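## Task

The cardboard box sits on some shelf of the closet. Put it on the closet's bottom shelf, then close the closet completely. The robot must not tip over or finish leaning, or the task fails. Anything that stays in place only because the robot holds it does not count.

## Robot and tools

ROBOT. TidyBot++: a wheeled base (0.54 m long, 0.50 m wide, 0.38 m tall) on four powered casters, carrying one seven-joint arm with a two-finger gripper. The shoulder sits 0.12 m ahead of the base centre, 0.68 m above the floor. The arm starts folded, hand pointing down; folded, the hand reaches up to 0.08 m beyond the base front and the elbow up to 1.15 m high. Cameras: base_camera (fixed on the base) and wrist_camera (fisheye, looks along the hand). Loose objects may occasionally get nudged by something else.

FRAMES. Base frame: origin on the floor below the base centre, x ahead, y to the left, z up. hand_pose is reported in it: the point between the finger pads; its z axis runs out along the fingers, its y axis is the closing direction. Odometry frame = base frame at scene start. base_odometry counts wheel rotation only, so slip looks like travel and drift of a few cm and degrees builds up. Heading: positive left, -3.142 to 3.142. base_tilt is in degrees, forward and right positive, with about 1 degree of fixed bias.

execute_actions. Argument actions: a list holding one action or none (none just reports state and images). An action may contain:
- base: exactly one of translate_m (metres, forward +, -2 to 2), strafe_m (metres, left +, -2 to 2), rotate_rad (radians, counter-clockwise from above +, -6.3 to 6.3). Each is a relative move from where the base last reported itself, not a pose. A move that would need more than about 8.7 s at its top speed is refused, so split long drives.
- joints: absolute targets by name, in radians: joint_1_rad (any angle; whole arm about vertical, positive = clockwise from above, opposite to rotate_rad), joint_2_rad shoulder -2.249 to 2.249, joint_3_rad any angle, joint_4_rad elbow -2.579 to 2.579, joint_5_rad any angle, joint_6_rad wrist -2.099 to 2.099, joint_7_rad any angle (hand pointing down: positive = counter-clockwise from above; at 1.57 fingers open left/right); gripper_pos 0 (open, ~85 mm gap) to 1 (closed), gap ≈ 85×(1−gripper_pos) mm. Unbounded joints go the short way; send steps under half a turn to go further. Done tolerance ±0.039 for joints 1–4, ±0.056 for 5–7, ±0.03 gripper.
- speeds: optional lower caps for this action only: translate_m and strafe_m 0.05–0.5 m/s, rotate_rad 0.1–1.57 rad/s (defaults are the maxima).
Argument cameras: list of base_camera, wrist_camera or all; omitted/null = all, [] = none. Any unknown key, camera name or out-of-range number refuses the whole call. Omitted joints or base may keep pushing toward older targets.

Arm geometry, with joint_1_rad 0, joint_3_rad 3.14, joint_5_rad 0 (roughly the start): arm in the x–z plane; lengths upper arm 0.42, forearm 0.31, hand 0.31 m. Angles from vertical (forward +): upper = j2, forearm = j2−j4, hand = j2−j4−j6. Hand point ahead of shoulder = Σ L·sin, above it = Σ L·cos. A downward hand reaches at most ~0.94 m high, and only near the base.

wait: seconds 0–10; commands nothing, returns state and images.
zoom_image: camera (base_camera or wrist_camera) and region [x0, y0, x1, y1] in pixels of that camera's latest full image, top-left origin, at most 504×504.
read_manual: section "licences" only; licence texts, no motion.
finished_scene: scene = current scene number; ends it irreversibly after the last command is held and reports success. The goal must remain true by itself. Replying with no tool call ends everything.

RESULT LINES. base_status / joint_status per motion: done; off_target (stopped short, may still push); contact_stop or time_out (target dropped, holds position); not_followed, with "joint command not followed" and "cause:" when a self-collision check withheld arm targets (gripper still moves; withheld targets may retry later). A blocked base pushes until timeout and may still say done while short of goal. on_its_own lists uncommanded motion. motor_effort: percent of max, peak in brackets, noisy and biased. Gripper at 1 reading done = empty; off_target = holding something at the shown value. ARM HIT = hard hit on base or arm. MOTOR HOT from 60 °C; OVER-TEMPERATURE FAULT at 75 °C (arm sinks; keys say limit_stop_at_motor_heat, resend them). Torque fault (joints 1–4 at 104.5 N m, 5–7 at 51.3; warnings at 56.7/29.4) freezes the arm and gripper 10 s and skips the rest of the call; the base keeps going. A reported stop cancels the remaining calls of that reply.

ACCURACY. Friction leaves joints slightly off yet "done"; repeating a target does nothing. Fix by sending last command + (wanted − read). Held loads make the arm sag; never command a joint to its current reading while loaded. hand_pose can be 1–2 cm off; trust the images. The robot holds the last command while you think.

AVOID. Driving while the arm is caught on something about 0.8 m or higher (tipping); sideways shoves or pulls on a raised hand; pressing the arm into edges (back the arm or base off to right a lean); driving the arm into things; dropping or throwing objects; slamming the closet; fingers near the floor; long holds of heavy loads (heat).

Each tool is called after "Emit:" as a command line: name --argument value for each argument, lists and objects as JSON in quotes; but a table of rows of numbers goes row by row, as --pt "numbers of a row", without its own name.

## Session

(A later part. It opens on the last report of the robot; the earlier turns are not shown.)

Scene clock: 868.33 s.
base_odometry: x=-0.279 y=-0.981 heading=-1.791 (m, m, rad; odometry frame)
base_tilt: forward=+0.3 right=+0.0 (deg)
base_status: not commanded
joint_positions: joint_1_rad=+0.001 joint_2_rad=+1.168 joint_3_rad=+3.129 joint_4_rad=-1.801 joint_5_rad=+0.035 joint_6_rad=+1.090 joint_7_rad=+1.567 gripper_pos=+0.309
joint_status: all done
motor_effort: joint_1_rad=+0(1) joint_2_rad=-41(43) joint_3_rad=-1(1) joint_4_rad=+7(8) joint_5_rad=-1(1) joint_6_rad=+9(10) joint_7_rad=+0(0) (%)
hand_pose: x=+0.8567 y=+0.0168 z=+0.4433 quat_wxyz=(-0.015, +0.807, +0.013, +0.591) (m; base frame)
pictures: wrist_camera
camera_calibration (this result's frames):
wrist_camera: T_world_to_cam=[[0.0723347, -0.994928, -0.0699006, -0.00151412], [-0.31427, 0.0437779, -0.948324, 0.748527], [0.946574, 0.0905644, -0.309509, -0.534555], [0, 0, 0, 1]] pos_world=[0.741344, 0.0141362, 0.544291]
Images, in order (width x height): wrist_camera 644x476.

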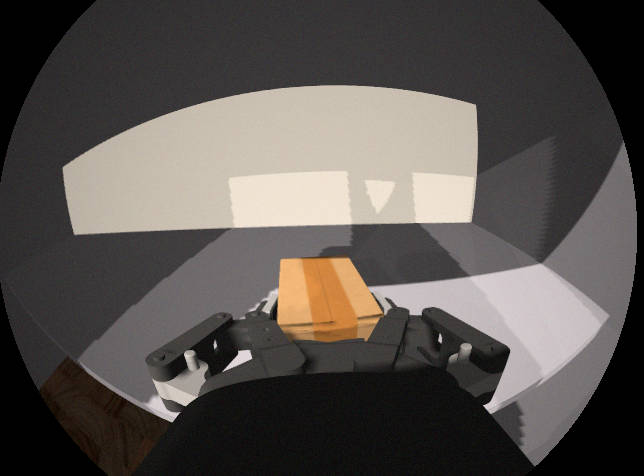

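Emit:
execute_actions --actions '[{"joints":{"gripper_pos":0.0}}]' --cameras '["wrist_camera"]'

Scene clock: 871.97 s.
base_odometry: x=-0.279 y=-0.981 heading=-1.791 (m, m, rad; odometry frame)
base_tilt: forward=+0.2 right=+0.0 (deg)
base_status: not commanded
joint_positions: joint_1_rad=+0.001 joint_2_rad=+1.168 joint_3_rad=+3.129 joint_4_rad=-1.801 joint_5_rad=+0.035 joint_6_rad=+1.090 joint_7_rad=+1.567 gripper_pos=+0.000
joint_status: all done
motor_effort: joint_1_rad=+0(0) joint_2_rad=-41(42) joint_3_rad=-1(1) joint_4_rad=+8(8) joint_5_rad=-1(0) joint_6_rad=+9(10) joint_7_rad=-1(0) (%)
hand_pose: x=+0.8567 y=+0.0168 z=+0.4432 quat_wxyz=(-0.015, +0.807, +0.013, +0.591) (m; base frame)
pictures: wrist_camera
camera_calibration (this result's frames):
wrist_camera: T_world_to_cam=[[0.0723319, -0.994928, -0.0699034, -0.00151201], [-0.314303, 0.0437782, -0.948313, 0.748522], [0.946563, 0.0905641, -0.309542, -0.534531], [0, 0, 0, 1]] pos_world=[0.741339, 0.014136, 0.544267]
Images, in order (width x height): wrist_camera 644x476.

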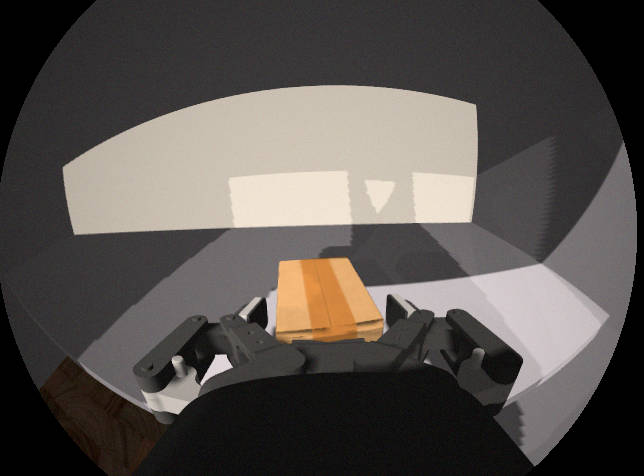

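Emit:
execute_actions --actions '[{"base":{"translate_m":-0.25},"joints":{"joint_2_rad":1.155},"speeds":{"translate_m":0.15}}]'

Scene clock: 876.70 s.
base_odometry: x=-0.224 y=-0.737 heading=-1.791 (m, m, rad; odometry frame)
base_tilt: forward=+0.2 right=-0.1 (deg)
base_status: done
joint_positions: joint_1_rad=+0.001 joint_2_rad=+1.162 joint_3_rad=+3.129 joint_4_rad=-1.801 joint_5_rad=+0.035 joint_6_rad=+1.091 joint_7_rad=+1.567 gripper_pos=+0.000
joint_status: all done
motor_effort: joint_1_rad=+0(2) joint_2_rad=-41(43) joint_3_rad=+0(2) joint_4_rad=+7(9) joint_5_rad=-1(0) joint_6_rad=+9(9) joint_7_rad=-1(1) (%)
hand_pose: x=+0.8580 y=+0.0165 z=+0.4476 quat_wxyz=(-0.014, +0.805, +0.013, +0.593) (m; base frame)
pictures: base_camera, wrist_camera
camera_calibration (this result's frames):
wrist_camera: T_world_to_cam=[[0.0722674, -0.994962, -0.0694812, -0.00179308], [-0.308592, 0.0439398, -0.950179, 0.748997], [0.948445, 0.0901083, -0.303862, -0.538547], [0, 0, 0, 1]] pos_world=[0.742047, 0.0138327, 0.547913]
Images, in order (width x height): base_camera 644x364, wrist_camera 644x476.

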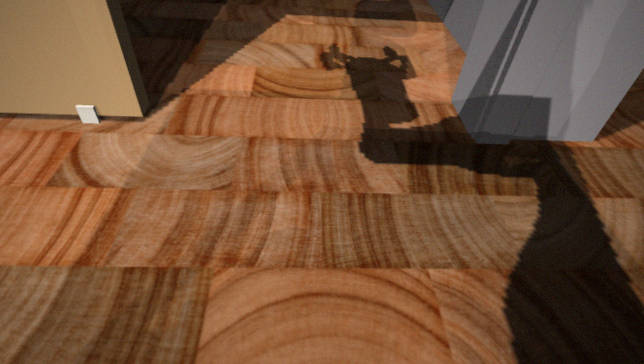

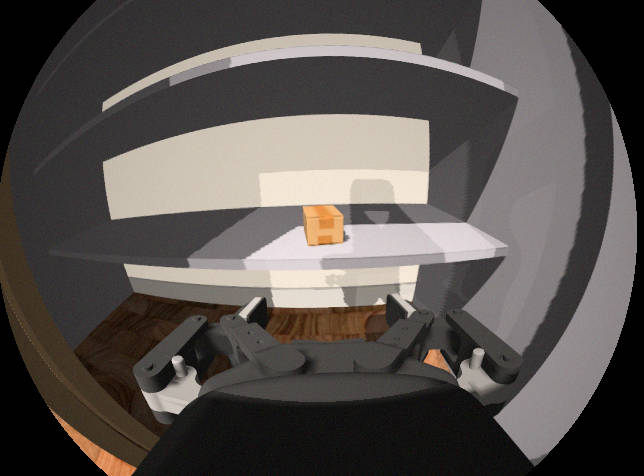

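Emit:
execute_actions --actions '[{"base":{"translate_m":-0.2},"joints":{"joint_1_rad":0.01,"joint_2_rad":0.0,"joint_3_rad":3.135,"joint_4_rad":-1.655,"joint_5_rad":0.025,"joint_6_rad":0.04,"joint_7_rad":1.59,"gripper_pos":1.0}}]'

Scene clock: 886.83 s.
base_odometry: x=-0.180 y=-0.541 heading=-1.791 (m, m, rad; odometry frame)
base_tilt: forward=+0.2 right=+0.0 (deg)
base_status: done
joint_positions: joint_1_rad=+0.001 joint_2_rad=+0.009 joint_3_rad=+3.129 joint_4_rad=-1.675 joint_5_rad=+0.035 joint_6_rad=+0.082 joint_7_rad=+1.567 gripper_pos=+0.999
joint_status: all done
motor_effort: joint_1_rad=+0(1) joint_2_rad=-21(45) joint_3_rad=+1(1) joint_4_rad=+21(22) joint_5_rad=-1(2) joint_6_rad=+9(10) joint_7_rad=-1(1) (%)
hand_pose: x=+0.7461 y=+0.0091 z=+1.0570 quat_wxyz=(+0.006, +0.718, +0.016, +0.696) (m; base frame)
pictures: base_camera, wrist_camera
camera_calibration (this result's frames):
wrist_camera: T_world_to_cam=[[0.0648494, -0.997726, -0.0183485, -0.00716533], [-0.0433267, 0.0155547, -0.99894, 1.14775], [0.996954, 0.0655756, -0.0422195, -0.559102], [0, 0, 0, 1]] pos_world=[0.607592, 0.0116616, 1.12279]
Images, in order (width x height): base_camera 644x364, wrist_camera 644x476.

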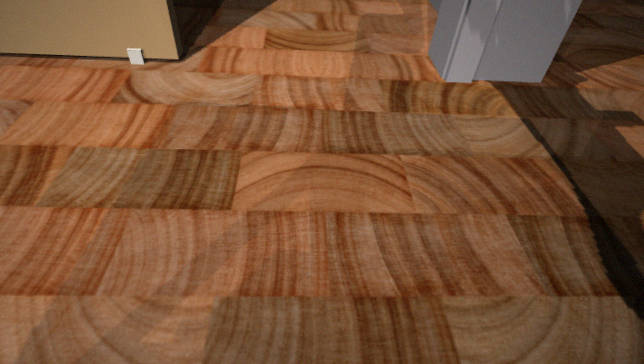

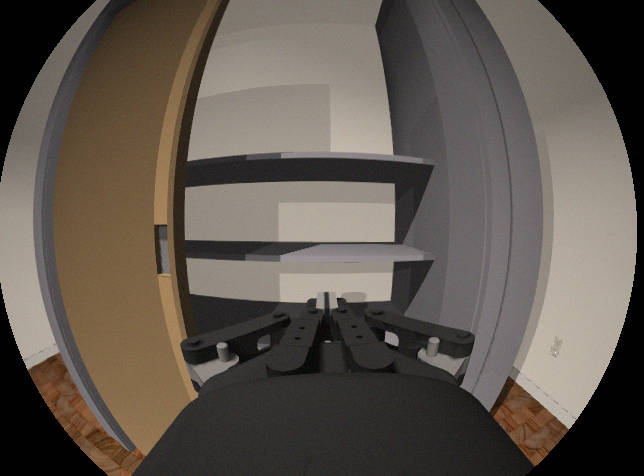

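Emit:
execute_actions --actions '[{"base":{"strafe_m":0.29},"joints":{"joint_4_rad":-1.63}}]' --cameras '["wrist_camera"]'

Scene clock: 893.50 s.
base_odometry: x=+0.103 y=-0.605 heading=-1.790 (m, m, rad; odometry frame)
base_tilt: forward=+0.2 right=+0.0 (deg)
base_status: done
joint_positions: joint_1_rad=+0.003 joint_2_rad=+0.009 joint_3_rad=+3.129 joint_4_rad=-1.647 joint_5_rad=+0.035 joint_6_rad=+0.079 joint_7_rad=+1.567 gripper_pos=+0.999
joint_status: all done
motor_effort: joint_1_rad=+0(3) joint_2_rad=-22(23) joint_3_rad=+1(3) joint_4_rad=+21(22) joint_5_rad=-1(1) joint_6_rad=+9(10) joint_7_rad=-1(1) (%)
hand_pose: x=+0.7470 y=+0.0080 z=+1.0739 quat_wxyz=(+0.007, +0.709, +0.015, +0.705) (m; base frame)
pictures: wrist_camera
camera_calibration (this result's frames):
wrist_camera: T_world_to_cam=[[0.0634003, -0.997844, -0.0169431, -0.00849615], [-0.0175528, 0.0158597, -0.99972, 1.14625], [0.997834, 0.06368, -0.0165094, -0.587474], [0, 0, 0, 1]] pos_world=[0.60686, 0.0107534, 1.13608]
Images, in order (width x height): wrist_camera 644x476.

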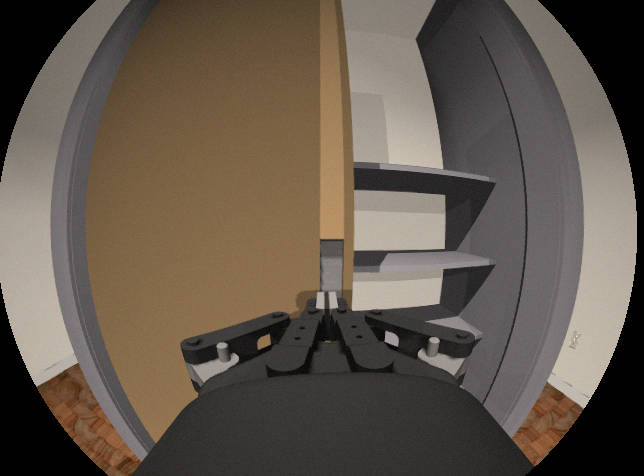

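Emit:
execute_actions --actions '[{"base":{"translate_m":0.11},"speeds":{"translate_m":0.2}}]' --cameras '["wrist_camera"]'

Emit:
zoom_image --camera "wrist_camera" --region '[260, 200, 400, 330]'

Scene clock: 901.33 s.
base_odometry: x=+0.079 y=-0.712 heading=-1.790 (m, m, rad; odometry frame)
base_tilt: forward=+0.3 right=-0.1 (deg)
base_status: done
joint_positions: joint_1_rad=+0.003 joint_2_rad=+0.006 joint_3_rad=+3.129 joint_4_rad=-1.647 joint_5_rad=+0.035 joint_6_rad=+0.078 joint_7_rad=+1.567 gripper_pos=+0.999
joint_status: not commanded
motor_effort: joint_1_rad=+0(1) joint_2_rad=-21(24) joint_3_rad=+0(1) joint_4_rad=+21(22) joint_5_rad=-1(1) joint_6_rad=+10(10) joint_7_rad=-1(0) (%)
hand_pose: x=+0.7460 y=+0.0079 z=+1.0755 quat_wxyz=(+0.007, +0.708, +0.015, +0.706) (m; base frame)
pictures: wrist_camera
camera_calibration (this result's frames):
wrist_camera: T_world_to_cam=[[0.0634044, -0.997847, -0.0167935, -0.00857375], [-0.0154354, 0.0158448, -0.999755, 1.1463], [0.997869, 0.0636481, -0.0143976, -0.588711], [0, 0, 0, 1]] pos_world=[0.605693, 0.0107521, 1.1374]
Images, in order (width x height): wrist_camera 644x476.

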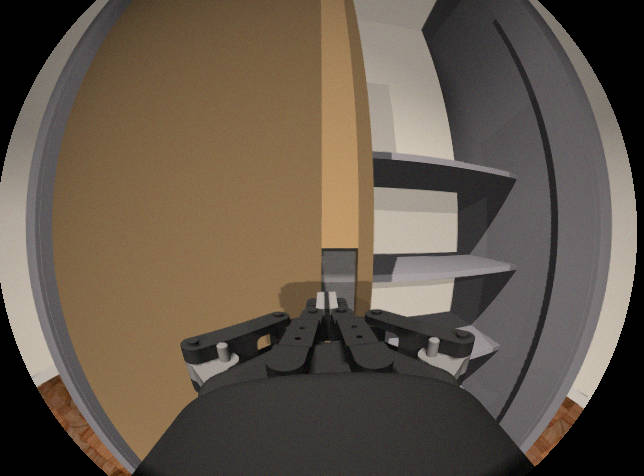

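Region (260, 200, 400, 330) of wrist_camera's 644x476 image, scaled by 3.600; it fills the top 468 rows of this view, and the rest is white.

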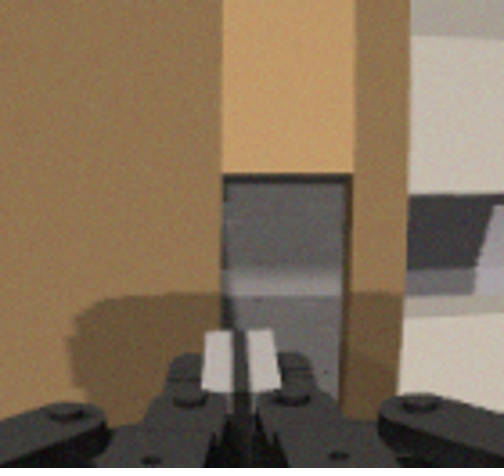

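Emit:
execute_actions --actions '[{"base":{"strafe_m":-0.013},"speeds":{"strafe_m":0.1}}]' --cameras '["wrist_camera"]'

Emit:
execute_actions --actions '[{"base":{"translate_m":0.03},"speeds":{"translate_m":0.1}}]' --cameras '["wrist_camera"]'

Emit:
zoom_image --camera "wrist_camera" --region '[260, 200, 400, 330]'

Scene clock: 910.77 s.
base_odometry: x=+0.067 y=-0.709 heading=-1.790 (m, m, rad; odometry frame)
base_tilt: forward=+0.2 right=+0.0 (deg)
base_status: done
joint_positions: joint_1_rad=+0.006 joint_2_rad=+0.006 joint_3_rad=+3.131 joint_4_rad=-1.647 joint_5_rad=+0.035 joint_6_rad=+0.078 joint_7_rad=+1.567 gripper_pos=+0.999
joint_status: not commanded
motor_effort: joint_1_rad=+0(3) joint_2_rad=-21(25) joint_3_rad=+0(3) joint_4_rad=+21(21) joint_5_rad=+0(1) joint_6_rad=+10(10) joint_7_rad=+0(1) (%)
hand_pose: x=+0.7460 y=+0.0050 z=+1.0755 quat_wxyz=(+0.009, +0.708, +0.014, +0.706) (m; base frame)
pictures: wrist_camera
camera_calibration (this result's frames):
wrist_camera: T_world_to_cam=[[0.0587643, -0.998131, -0.0167894, -0.00802145], [-0.0154741, 0.0159057, -0.999754, 1.14634], [0.998152, 0.0590096, -0.0145105, -0.588642], [0, 0, 0, 1]] pos_world=[0.605764, 0.00849578, 1.13738]
Images, in order (width x height): wrist_camera 644x476.

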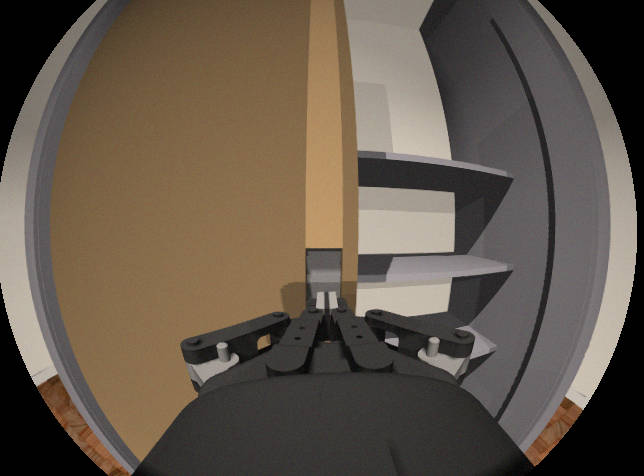

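Scene clock: 911.63 s.
base_odometry: x=+0.060 y=-0.739 heading=-1.790 (m, m, rad; odometry frame)
base_tilt: forward=+0.2 right=+0.0 (deg)
base_status: done
joint_positions: joint_1_rad=+0.006 joint_2_rad=+0.006 joint_3_rad=+3.131 joint_4_rad=-1.647 joint_5_rad=+0.035 joint_6_rad=+0.078 joint_7_rad=+1.567 gripper_pos=+0.999
joint_status: not commanded
motor_effort: joint_1_rad=+0(2) joint_2_rad=-22(24) joint_3_rad=+1(2) joint_4_rad=+21(22) joint_5_rad=+0(1) joint_6_rad=+10(10) joint_7_rad=-1(1) (%)
hand_pose: x=+0.7459 y=+0.0050 z=+1.0756 quat_wxyz=(+0.009, +0.708, +0.014, +0.706) (m; base frame)
pictures: wrist_camera
camera_calibration (this result's frames):
wrist_camera: T_world_to_cam=[[0.0587448, -0.998132, -0.0167887, -0.00800656], [-0.0155317, 0.0159019, -0.999753, 1.14651], [0.998152, 0.0589911, -0.0145686, -0.588507], [0, 0, 0, 1]] pos_world=[0.605697, 0.00849337, 1.13752]
Images, in order (width x height): wrist_camera 644x476.

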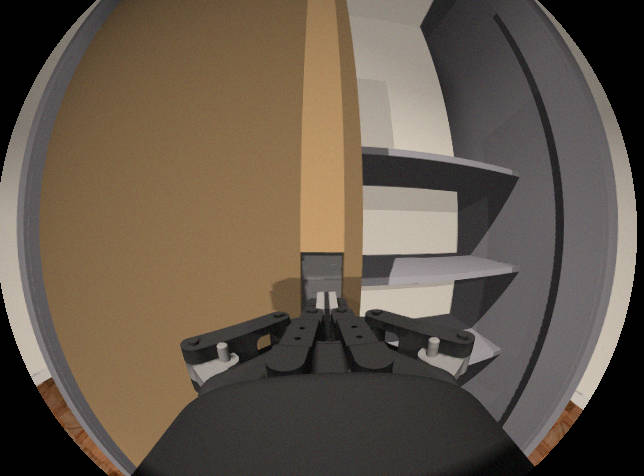

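Region (260, 200, 400, 330) of wrist_camera's 644x476 image, scaled by 3.600; it fills the top 468 rows of this view, and the rest is white.

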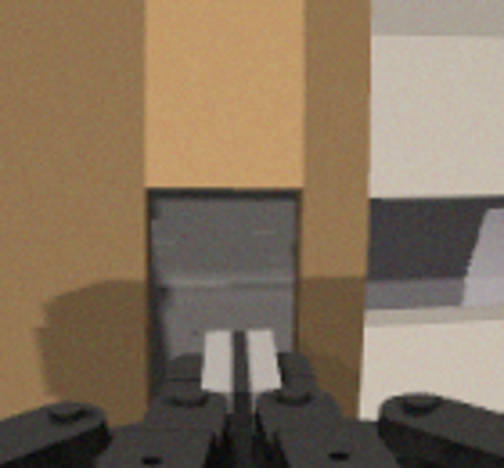

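Emit:
execute_actions --actions '[{"base":{"translate_m":0.02},"speeds":{"translate_m":0.05}}]' --cameras '["wrist_camera"]'

Emit:
zoom_image --camera "wrist_camera" --region '[260, 200, 400, 330]'

Scene clock: 918.10 s.
base_odometry: x=+0.055 y=-0.758 heading=-1.790 (m, m, rad; odometry frame)
base_tilt: forward=+0.2 right=+0.0 (deg)
base_status: done
joint_positions: joint_1_rad=+0.005 joint_2_rad=+0.003 joint_3_rad=+3.130 joint_4_rad=-1.646 joint_5_rad=+0.035 joint_6_rad=+0.077 joint_7_rad=+1.567 gripper_pos=+0.999
joint_status: not commanded
motor_effort: joint_1_rad=+2(5) joint_2_rad=-22(23) joint_3_rad=+2(5) joint_4_rad=+21(22) joint_5_rad=-1(1) joint_6_rad=+10(10) joint_7_rad=-1(0) (%)
hand_pose: x=+0.7448 y=+0.0062 z=+1.0773 quat_wxyz=(+0.008, +0.708, +0.014, +0.706) (m; base frame)
pictures: wrist_camera
camera_calibration (this result's frames):
wrist_camera: T_world_to_cam=[[0.0605494, -0.998027, -0.0166288, -0.00831024], [-0.0131417, 0.0158608, -0.999788, 1.14646], [0.998079, 0.0607551, -0.0121554, -0.589958], [0, 0, 0, 1]] pos_world=[0.604394, 0.00936543, 1.1389]
Images, in order (width x height): wrist_camera 644x476.

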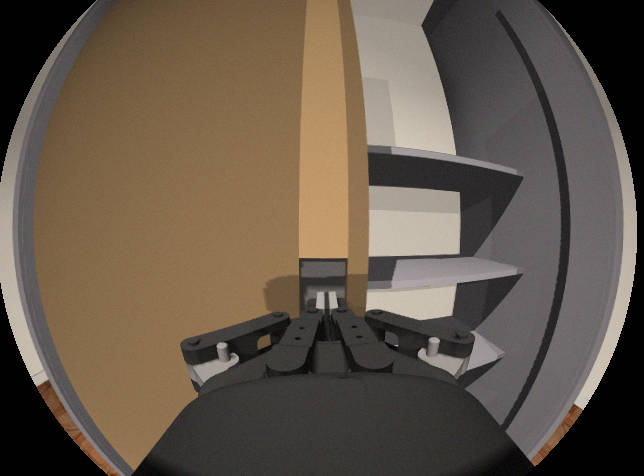

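Region (260, 200, 400, 330) of wrist_camera's 644x476 image, scaled by 3.600; it fills the top 468 rows of this view, and the rest is white.

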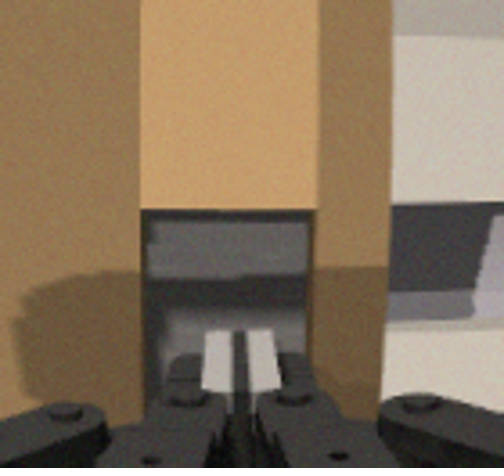

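Emit:
execute_actions --actions '[{"base":{"strafe_m":-0.12},"speeds":{"strafe_m":0.1}}]' --cameras '["wrist_camera"]'

Scene clock: 922.40 s.
base_odometry: x=-0.062 y=-0.732 heading=-1.790 (m, m, rad; odometry frame)
base_tilt: forward=+0.2 right=+0.0 (deg)
base_status: done
joint_positions: joint_1_rad=-0.010 joint_2_rad=+0.003 joint_3_rad=+3.113 joint_4_rad=-1.646 joint_5_rad=+0.035 joint_6_rad=+0.077 joint_7_rad=+1.567 gripper_pos=+0.999
joint_status: not commanded
motor_effort: joint_1_rad=+2(10) joint_2_rad=-22(22) joint_3_rad=+2(10) joint_4_rad=+21(22) joint_5_rad=-1(2) joint_6_rad=+10(10) joint_7_rad=-1(1) (%)
hand_pose: x=+0.7441 y=+0.0261 z=+1.0774 quat_wxyz=(-0.003, +0.707, +0.026, +0.707) (m; base frame)
pictures: wrist_camera
camera_calibration (this result's frames):
wrist_camera: T_world_to_cam=[[0.0923947, -0.995583, -0.0166741, -0.0120563], [-0.0135599, 0.0154861, -0.999788, 1.1465], [0.99563, 0.0926012, -0.0120692, -0.589565], [0, 0, 0, 1]] pos_world=[0.603649, 0.0248365, 1.13895]
Images, in order (width x height): wrist_camera 644x476.

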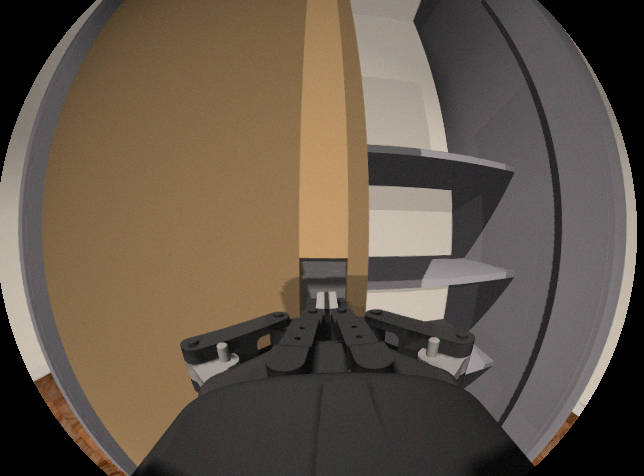

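Door is following. Continue.

Emit:
execute_actions --actions '[{"base":{"strafe_m":-0.3},"speeds":{"strafe_m":0.12}}]' --cameras '["wrist_camera"]'

Scene clock: 927.20 s.
base_odometry: x=-0.355 y=-0.667 heading=-1.790 (m, m, rad; odometry frame)
base_tilt: forward=+0.3 right=+0.0 (deg)
base_status: done
joint_positions: joint_1_rad=-0.011 joint_2_rad=+0.003 joint_3_rad=+3.112 joint_4_rad=-1.646 joint_5_rad=+0.035 joint_6_rad=+0.077 joint_7_rad=+1.567 gripper_pos=+0.999
joint_status: not commanded
motor_effort: joint_1_rad=+2(11) joint_2_rad=-20(22) joint_3_rad=+2(12) joint_4_rad=+21(22) joint_5_rad=-1(2) joint_6_rad=+9(10) joint_7_rad=+0(0) (%)
hand_pose: x=+0.7440 y=+0.0275 z=+1.0773 quat_wxyz=(-0.004, +0.707, +0.026, +0.706) (m; base frame)
pictures: wrist_camera
camera_calibration (this result's frames):
wrist_camera: T_world_to_cam=[[0.0946042, -0.995375, -0.0166946, -0.012292], [-0.0139178, 0.0154458, -0.999784, 1.14665], [0.995418, 0.0948161, -0.0123922, -0.589176], [0, 0, 0, 1]] pos_world=[0.603598, 0.0259174, 1.13889]
Images, in order (width x height): wrist_camera 644x476.

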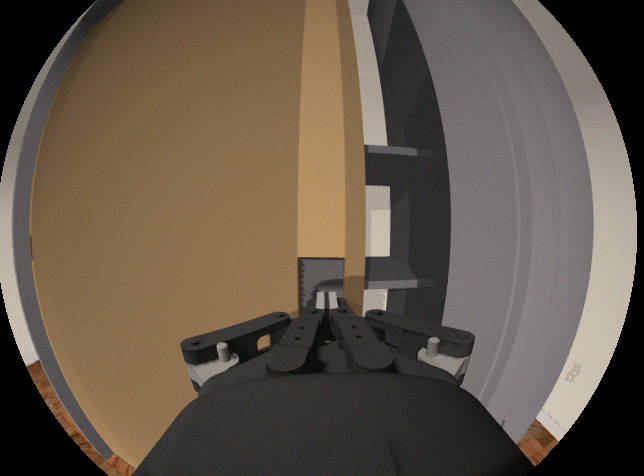

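Emit:
execute_actions --actions '[{"base":{"strafe_m":-0.1},"speeds":{"strafe_m":0.08}}]' --cameras '["wrist_camera"]'

Scene clock: 931.60 s.
base_odometry: x=-0.453 y=-0.646 heading=-1.790 (m, m, rad; odometry frame)
base_tilt: forward=+0.2 right=+0.0 (deg)
base_status: done
joint_positions: joint_1_rad=-0.015 joint_2_rad=+0.002 joint_3_rad=+3.109 joint_4_rad=-1.646 joint_5_rad=+0.035 joint_6_rad=+0.076 joint_7_rad=+1.567 gripper_pos=+0.999
joint_status: not commanded
motor_effort: joint_1_rad=+3(10) joint_2_rad=-21(22) joint_3_rad=+3(11) joint_4_rad=+21(23) joint_5_rad=-1(2) joint_6_rad=+9(11) joint_7_rad=-1(0) (%)
hand_pose: x=+0.7432 y=+0.0322 z=+1.0778 quat_wxyz=(-0.007, +0.707, +0.029, +0.707) (m; base frame)
pictures: wrist_camera
camera_calibration (this result's frames):
wrist_camera: T_world_to_cam=[[0.102022, -0.994643, -0.0166357, -0.013182], [-0.0135515, 0.0153318, -0.999791, 1.14686], [0.99469, 0.102226, -0.0119147, -0.58906], [0, 0, 0, 1]] pos_world=[0.602818, 0.0295223, 1.13938]
Images, in order (width x height): wrist_camera 644x476.

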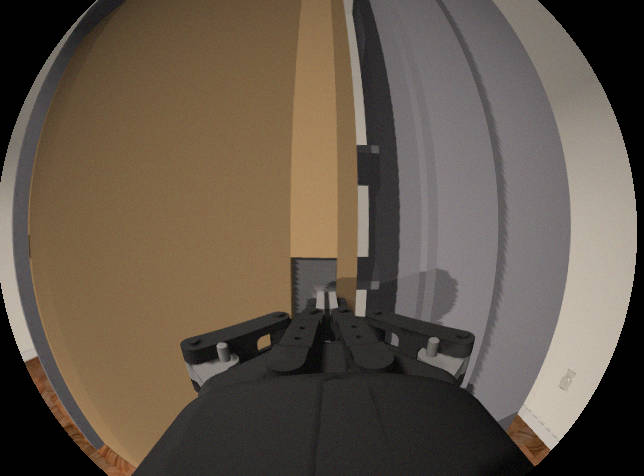

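Emit:
execute_actions --actions '[{"base":{"strafe_m":-0.04},"speeds":{"strafe_m":0.05}}]' --cameras '["wrist_camera"]'

Scene clock: 935.73 s.
base_odometry: x=-0.492 y=-0.637 heading=-1.790 (m, m, rad; odometry frame)
base_tilt: forward=+0.2 right=+0.0 (deg)
base_status: done
joint_positions: joint_1_rad=-0.018 joint_2_rad=+0.002 joint_3_rad=+3.105 joint_4_rad=-1.646 joint_5_rad=+0.035 joint_6_rad=+0.076 joint_7_rad=+1.567 gripper_pos=+0.999
joint_status: not commanded
motor_effort: joint_1_rad=+4(10) joint_2_rad=-21(21) joint_3_rad=+4(11) joint_4_rad=+21(21) joint_5_rad=-1(2) joint_6_rad=+10(10) joint_7_rad=-1(1) (%)
hand_pose: x=+0.7430 y=+0.0364 z=+1.0778 quat_wxyz=(-0.009, +0.707, +0.031, +0.707) (m; base frame)
pictures: wrist_camera
camera_calibration (this result's frames):
wrist_camera: T_world_to_cam=[[0.108805, -0.993924, -0.0166413, -0.013982], [-0.0136561, 0.0152446, -0.999791, 1.14687], [0.993969, 0.109009, -0.0119145, -0.588936], [0, 0, 0, 1]] pos_world=[0.602567, 0.0328188, 1.13938]
Images, in order (width x height): wrist_camera 644x476.

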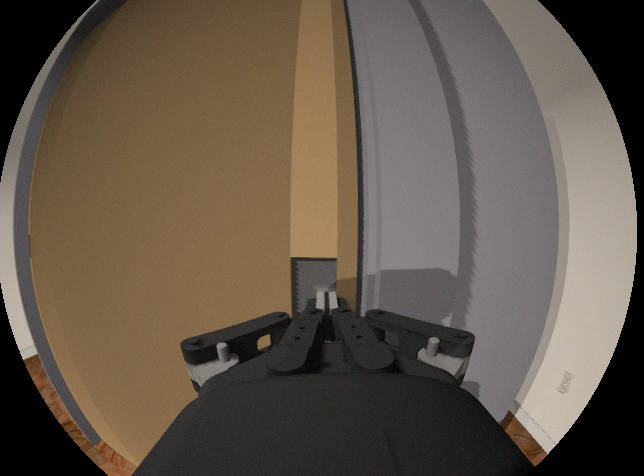

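Emit:
execute_actions --actions '[{"base":{"strafe_m":-0.025},"speeds":{"strafe_m":0.05}}]' --cameras '["wrist_camera"]'

Emit:
zoom_image --camera "wrist_camera" --region '[280, 150, 420, 330]'

Scene clock: 939.43 s.
base_odometry: x=-0.516 y=-0.632 heading=-1.789 (m, m, rad; odometry frame)
base_tilt: forward=+0.3 right=+0.0 (deg)
base_status: done
joint_positions: joint_1_rad=-0.034 joint_2_rad=+0.002 joint_3_rad=+3.091 joint_4_rad=-1.646 joint_5_rad=+0.035 joint_6_rad=+0.076 joint_7_rad=+1.567 gripper_pos=+0.999
joint_status: not commanded
motor_effort: joint_1_rad=+9(12) joint_2_rad=-22(23) joint_3_rad=+10(12) joint_4_rad=+21(22) joint_5_rad=-1(1) joint_6_rad=+10(10) joint_7_rad=+0(0) (%)
hand_pose: x=+0.7414 y=+0.0554 z=+1.0778 quat_wxyz=(-0.020, +0.706, +0.042, +0.706) (m; base frame)
pictures: wrist_camera
camera_calibration (this result's frames):
wrist_camera: T_world_to_cam=[[0.139014, -0.99015, -0.0166662, -0.0175433], [-0.0141076, 0.0148478, -0.99979, 1.14692], [0.99019, 0.13922, -0.0119046, -0.588325], [0, 0, 0, 1]] pos_world=[0.601172, 0.0475067, 1.13938]
Images, in order (width x height): wrist_camera 644x476.

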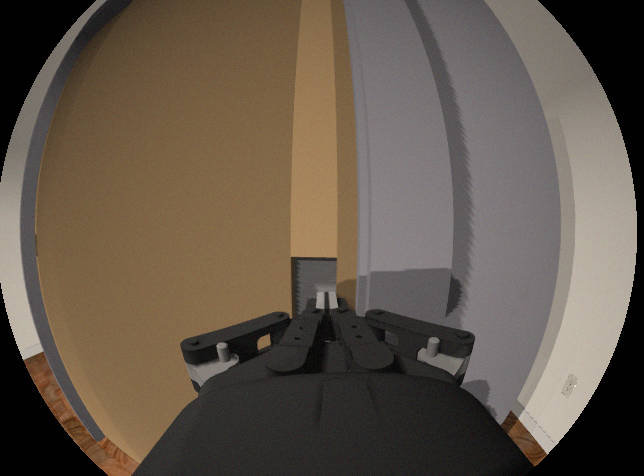

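Region (280, 150, 420, 330) of wrist_camera's 644x476 image, scaled by 2.800.

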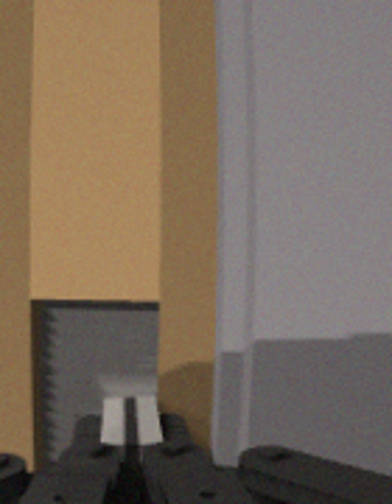

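Emit:
execute_actions --actions '[{"base":{"strafe_m":0.035},"speeds":{"strafe_m":0.08}}]' --cameras '["wrist_camera"]'

Scene clock: 943.27 s.
base_odometry: x=-0.482 y=-0.640 heading=-1.790 (m, m, rad; odometry frame)
base_tilt: forward=+0.2 right=+0.0 (deg)
base_status: done
joint_positions: joint_1_rad=-0.007 joint_2_rad=+0.002 joint_3_rad=+3.117 joint_4_rad=-1.646 joint_5_rad=+0.035 joint_6_rad=+0.076 joint_7_rad=+1.567 gripper_pos=+0.999
joint_status: not commanded
motor_effort: joint_1_rad=+2(9) joint_2_rad=-21(22) joint_3_rad=+3(9) joint_4_rad=+20(22) joint_5_rad=-1(1) joint_6_rad=+10(10) joint_7_rad=-1(0) (%)
hand_pose: x=+0.7438 y=+0.0220 z=+1.0778 quat_wxyz=(-0.001, +0.707, +0.023, +0.707) (m; base frame)
pictures: wrist_camera
camera_calibration (this result's frames):
wrist_camera: T_world_to_cam=[[0.0858441, -0.99617, -0.0166213, -0.0112747], [-0.0133012, 0.0155355, -0.999791, 1.14683], [0.99622, 0.0860472, -0.0119166, -0.589337], [0, 0, 0, 1]] pos_world=[0.603332, 0.0216627, 1.13938]
Images, in order (width x height): wrist_camera 644x476.

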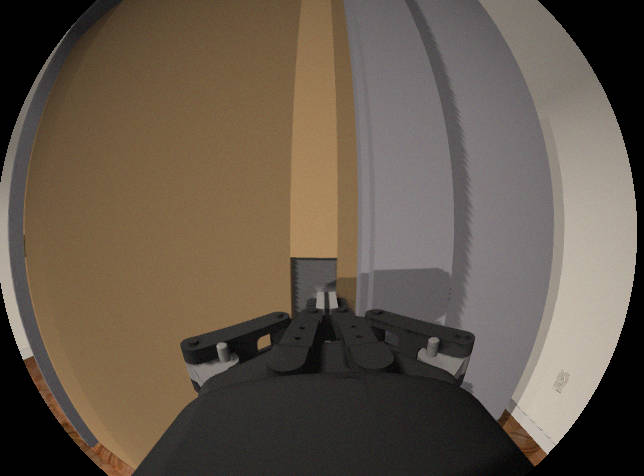

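Emit:
execute_actions --actions '[{"base":{"translate_m":-0.5},"speeds":{"translate_m":0.3}}]'

Scene clock: 947.80 s.
base_odometry: x=-0.373 y=-0.151 heading=-1.790 (m, m, rad; odometry frame)
base_tilt: forward=+0.2 right=+0.0 (deg)
base_status: done
joint_positions: joint_1_rad=-0.002 joint_2_rad=+0.001 joint_3_rad=+3.122 joint_4_rad=-1.646 joint_5_rad=+0.035 joint_6_rad=+0.075 joint_7_rad=+1.567 gripper_pos=+0.999
joint_status: not commanded
motor_effort: joint_1_rad=+0(2) joint_2_rad=-21(26) joint_3_rad=+0(3) joint_4_rad=+21(22) joint_5_rad=-1(1) joint_6_rad=+9(10) joint_7_rad=-1(0) (%)
hand_pose: x=+0.7436 y=+0.0163 z=+1.0788 quat_wxyz=(+0.002, +0.707, +0.020, +0.707) (m; base frame)
pictures: base_camera, wrist_camera
camera_calibration (this result's frames):
wrist_camera: T_world_to_cam=[[0.0767003, -0.996917, -0.0165143, -0.0102657], [-0.0117648, 0.015657, -0.999808, 1.14675], [0.996985, 0.0768798, -0.0105277, -0.590545], [0, 0, 0, 1]] pos_world=[0.603043, 0.0172123, 1.14015]
Images, in order (width x height): base_camera 644x364, wrist_camera 644x476.

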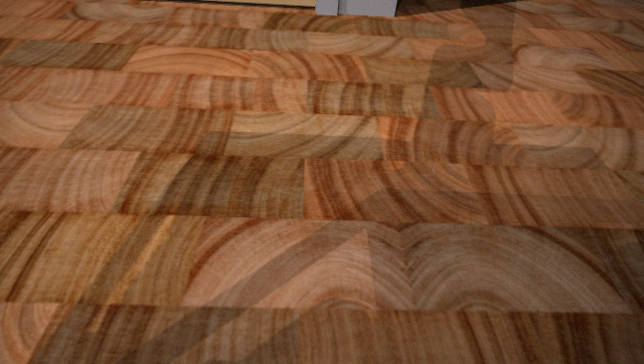

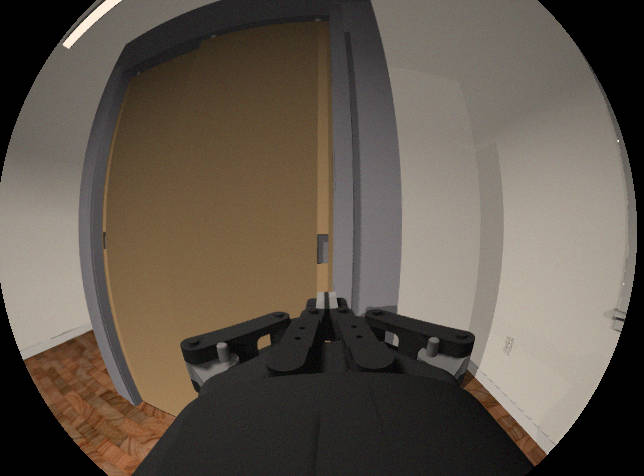

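Emit:
zoom_image --camera "wrist_camera" --region '[70, 0, 400, 420]'

Emit:
zoom_image --camera "wrist_camera" --region '[80, 190, 160, 290]'

Region (70, 0, 400, 420) of wrist_camera's 644x476 image, scaled by 1.200; it fills the left 396 columns of this view, and the rest is white.

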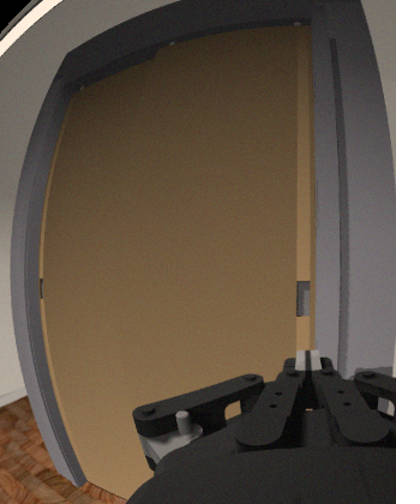

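Region (80, 190, 160, 290) of wrist_camera's 644x476 image, scaled by 5.040; it fills the left 403 columns of this view, and the rest is white.

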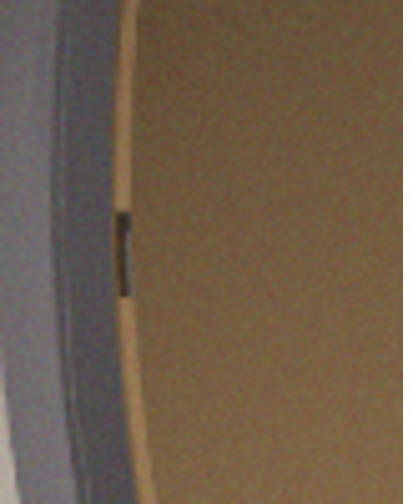

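Emit:
execute_actions --actions '[{"base":{"strafe_m":0.6},"joints":{"joint_1_rad":-0.3}}]' --cameras '["wrist_camera"]'

Scene clock: 956.93 s.
base_odometry: x=+0.213 y=-0.282 heading=-1.789 (m, m, rad; odometry frame)
base_tilt: forward=+0.2 right=+0.0 (deg)
base_status: done
joint_positions: joint_1_rad=-0.291 joint_2_rad=+0.001 joint_3_rad=+3.133 joint_4_rad=-1.646 joint_5_rad=+0.035 joint_6_rad=+0.075 joint_7_rad=+1.567 gripper_pos=+0.999
joint_status: all done
motor_effort: joint_1_rad=+1(3) joint_2_rad=-21(22) joint_3_rad=+1(2) joint_4_rad=+20(21) joint_5_rad=-1(1) joint_6_rad=+10(9) joint_7_rad=-1(1) (%)
hand_pose: x=+0.7155 y=+0.1864 z=+1.0788 quat_wxyz=(-0.095, +0.697, +0.117, +0.701) (m; base frame)
pictures: wrist_camera
camera_calibration (this result's frames):
wrist_camera: T_world_to_cam=[[0.346182, -0.938022, -0.0165063, -0.0423491], [-0.01558, 0.0118437, -0.999808, 1.14721], [0.938038, 0.346373, -0.0105143, -0.583684], [0, 0, 0, 1]] pos_world=[0.580052, 0.148861, 1.14015]
Images, in order (width x height): wrist_camera 644x476.

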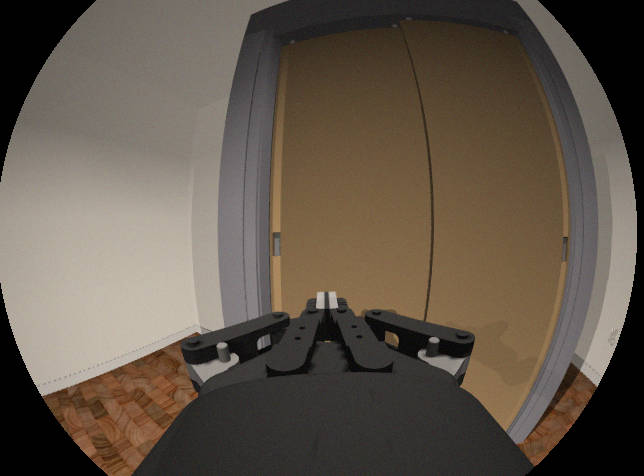

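Emit:
zoom_image --camera "wrist_camera" --region '[230, 180, 330, 290]'

Region (230, 180, 330, 290) of wrist_camera's 644x476 image, scaled by 4.582; it fills the left 458 columns of this view, and the rest is white.

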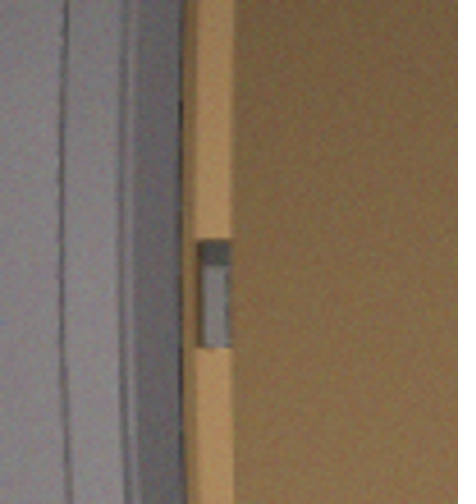

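Both doors are seated against their jambs.

Emit:
finished_scene --scene 2

The scene is finished: the task was done.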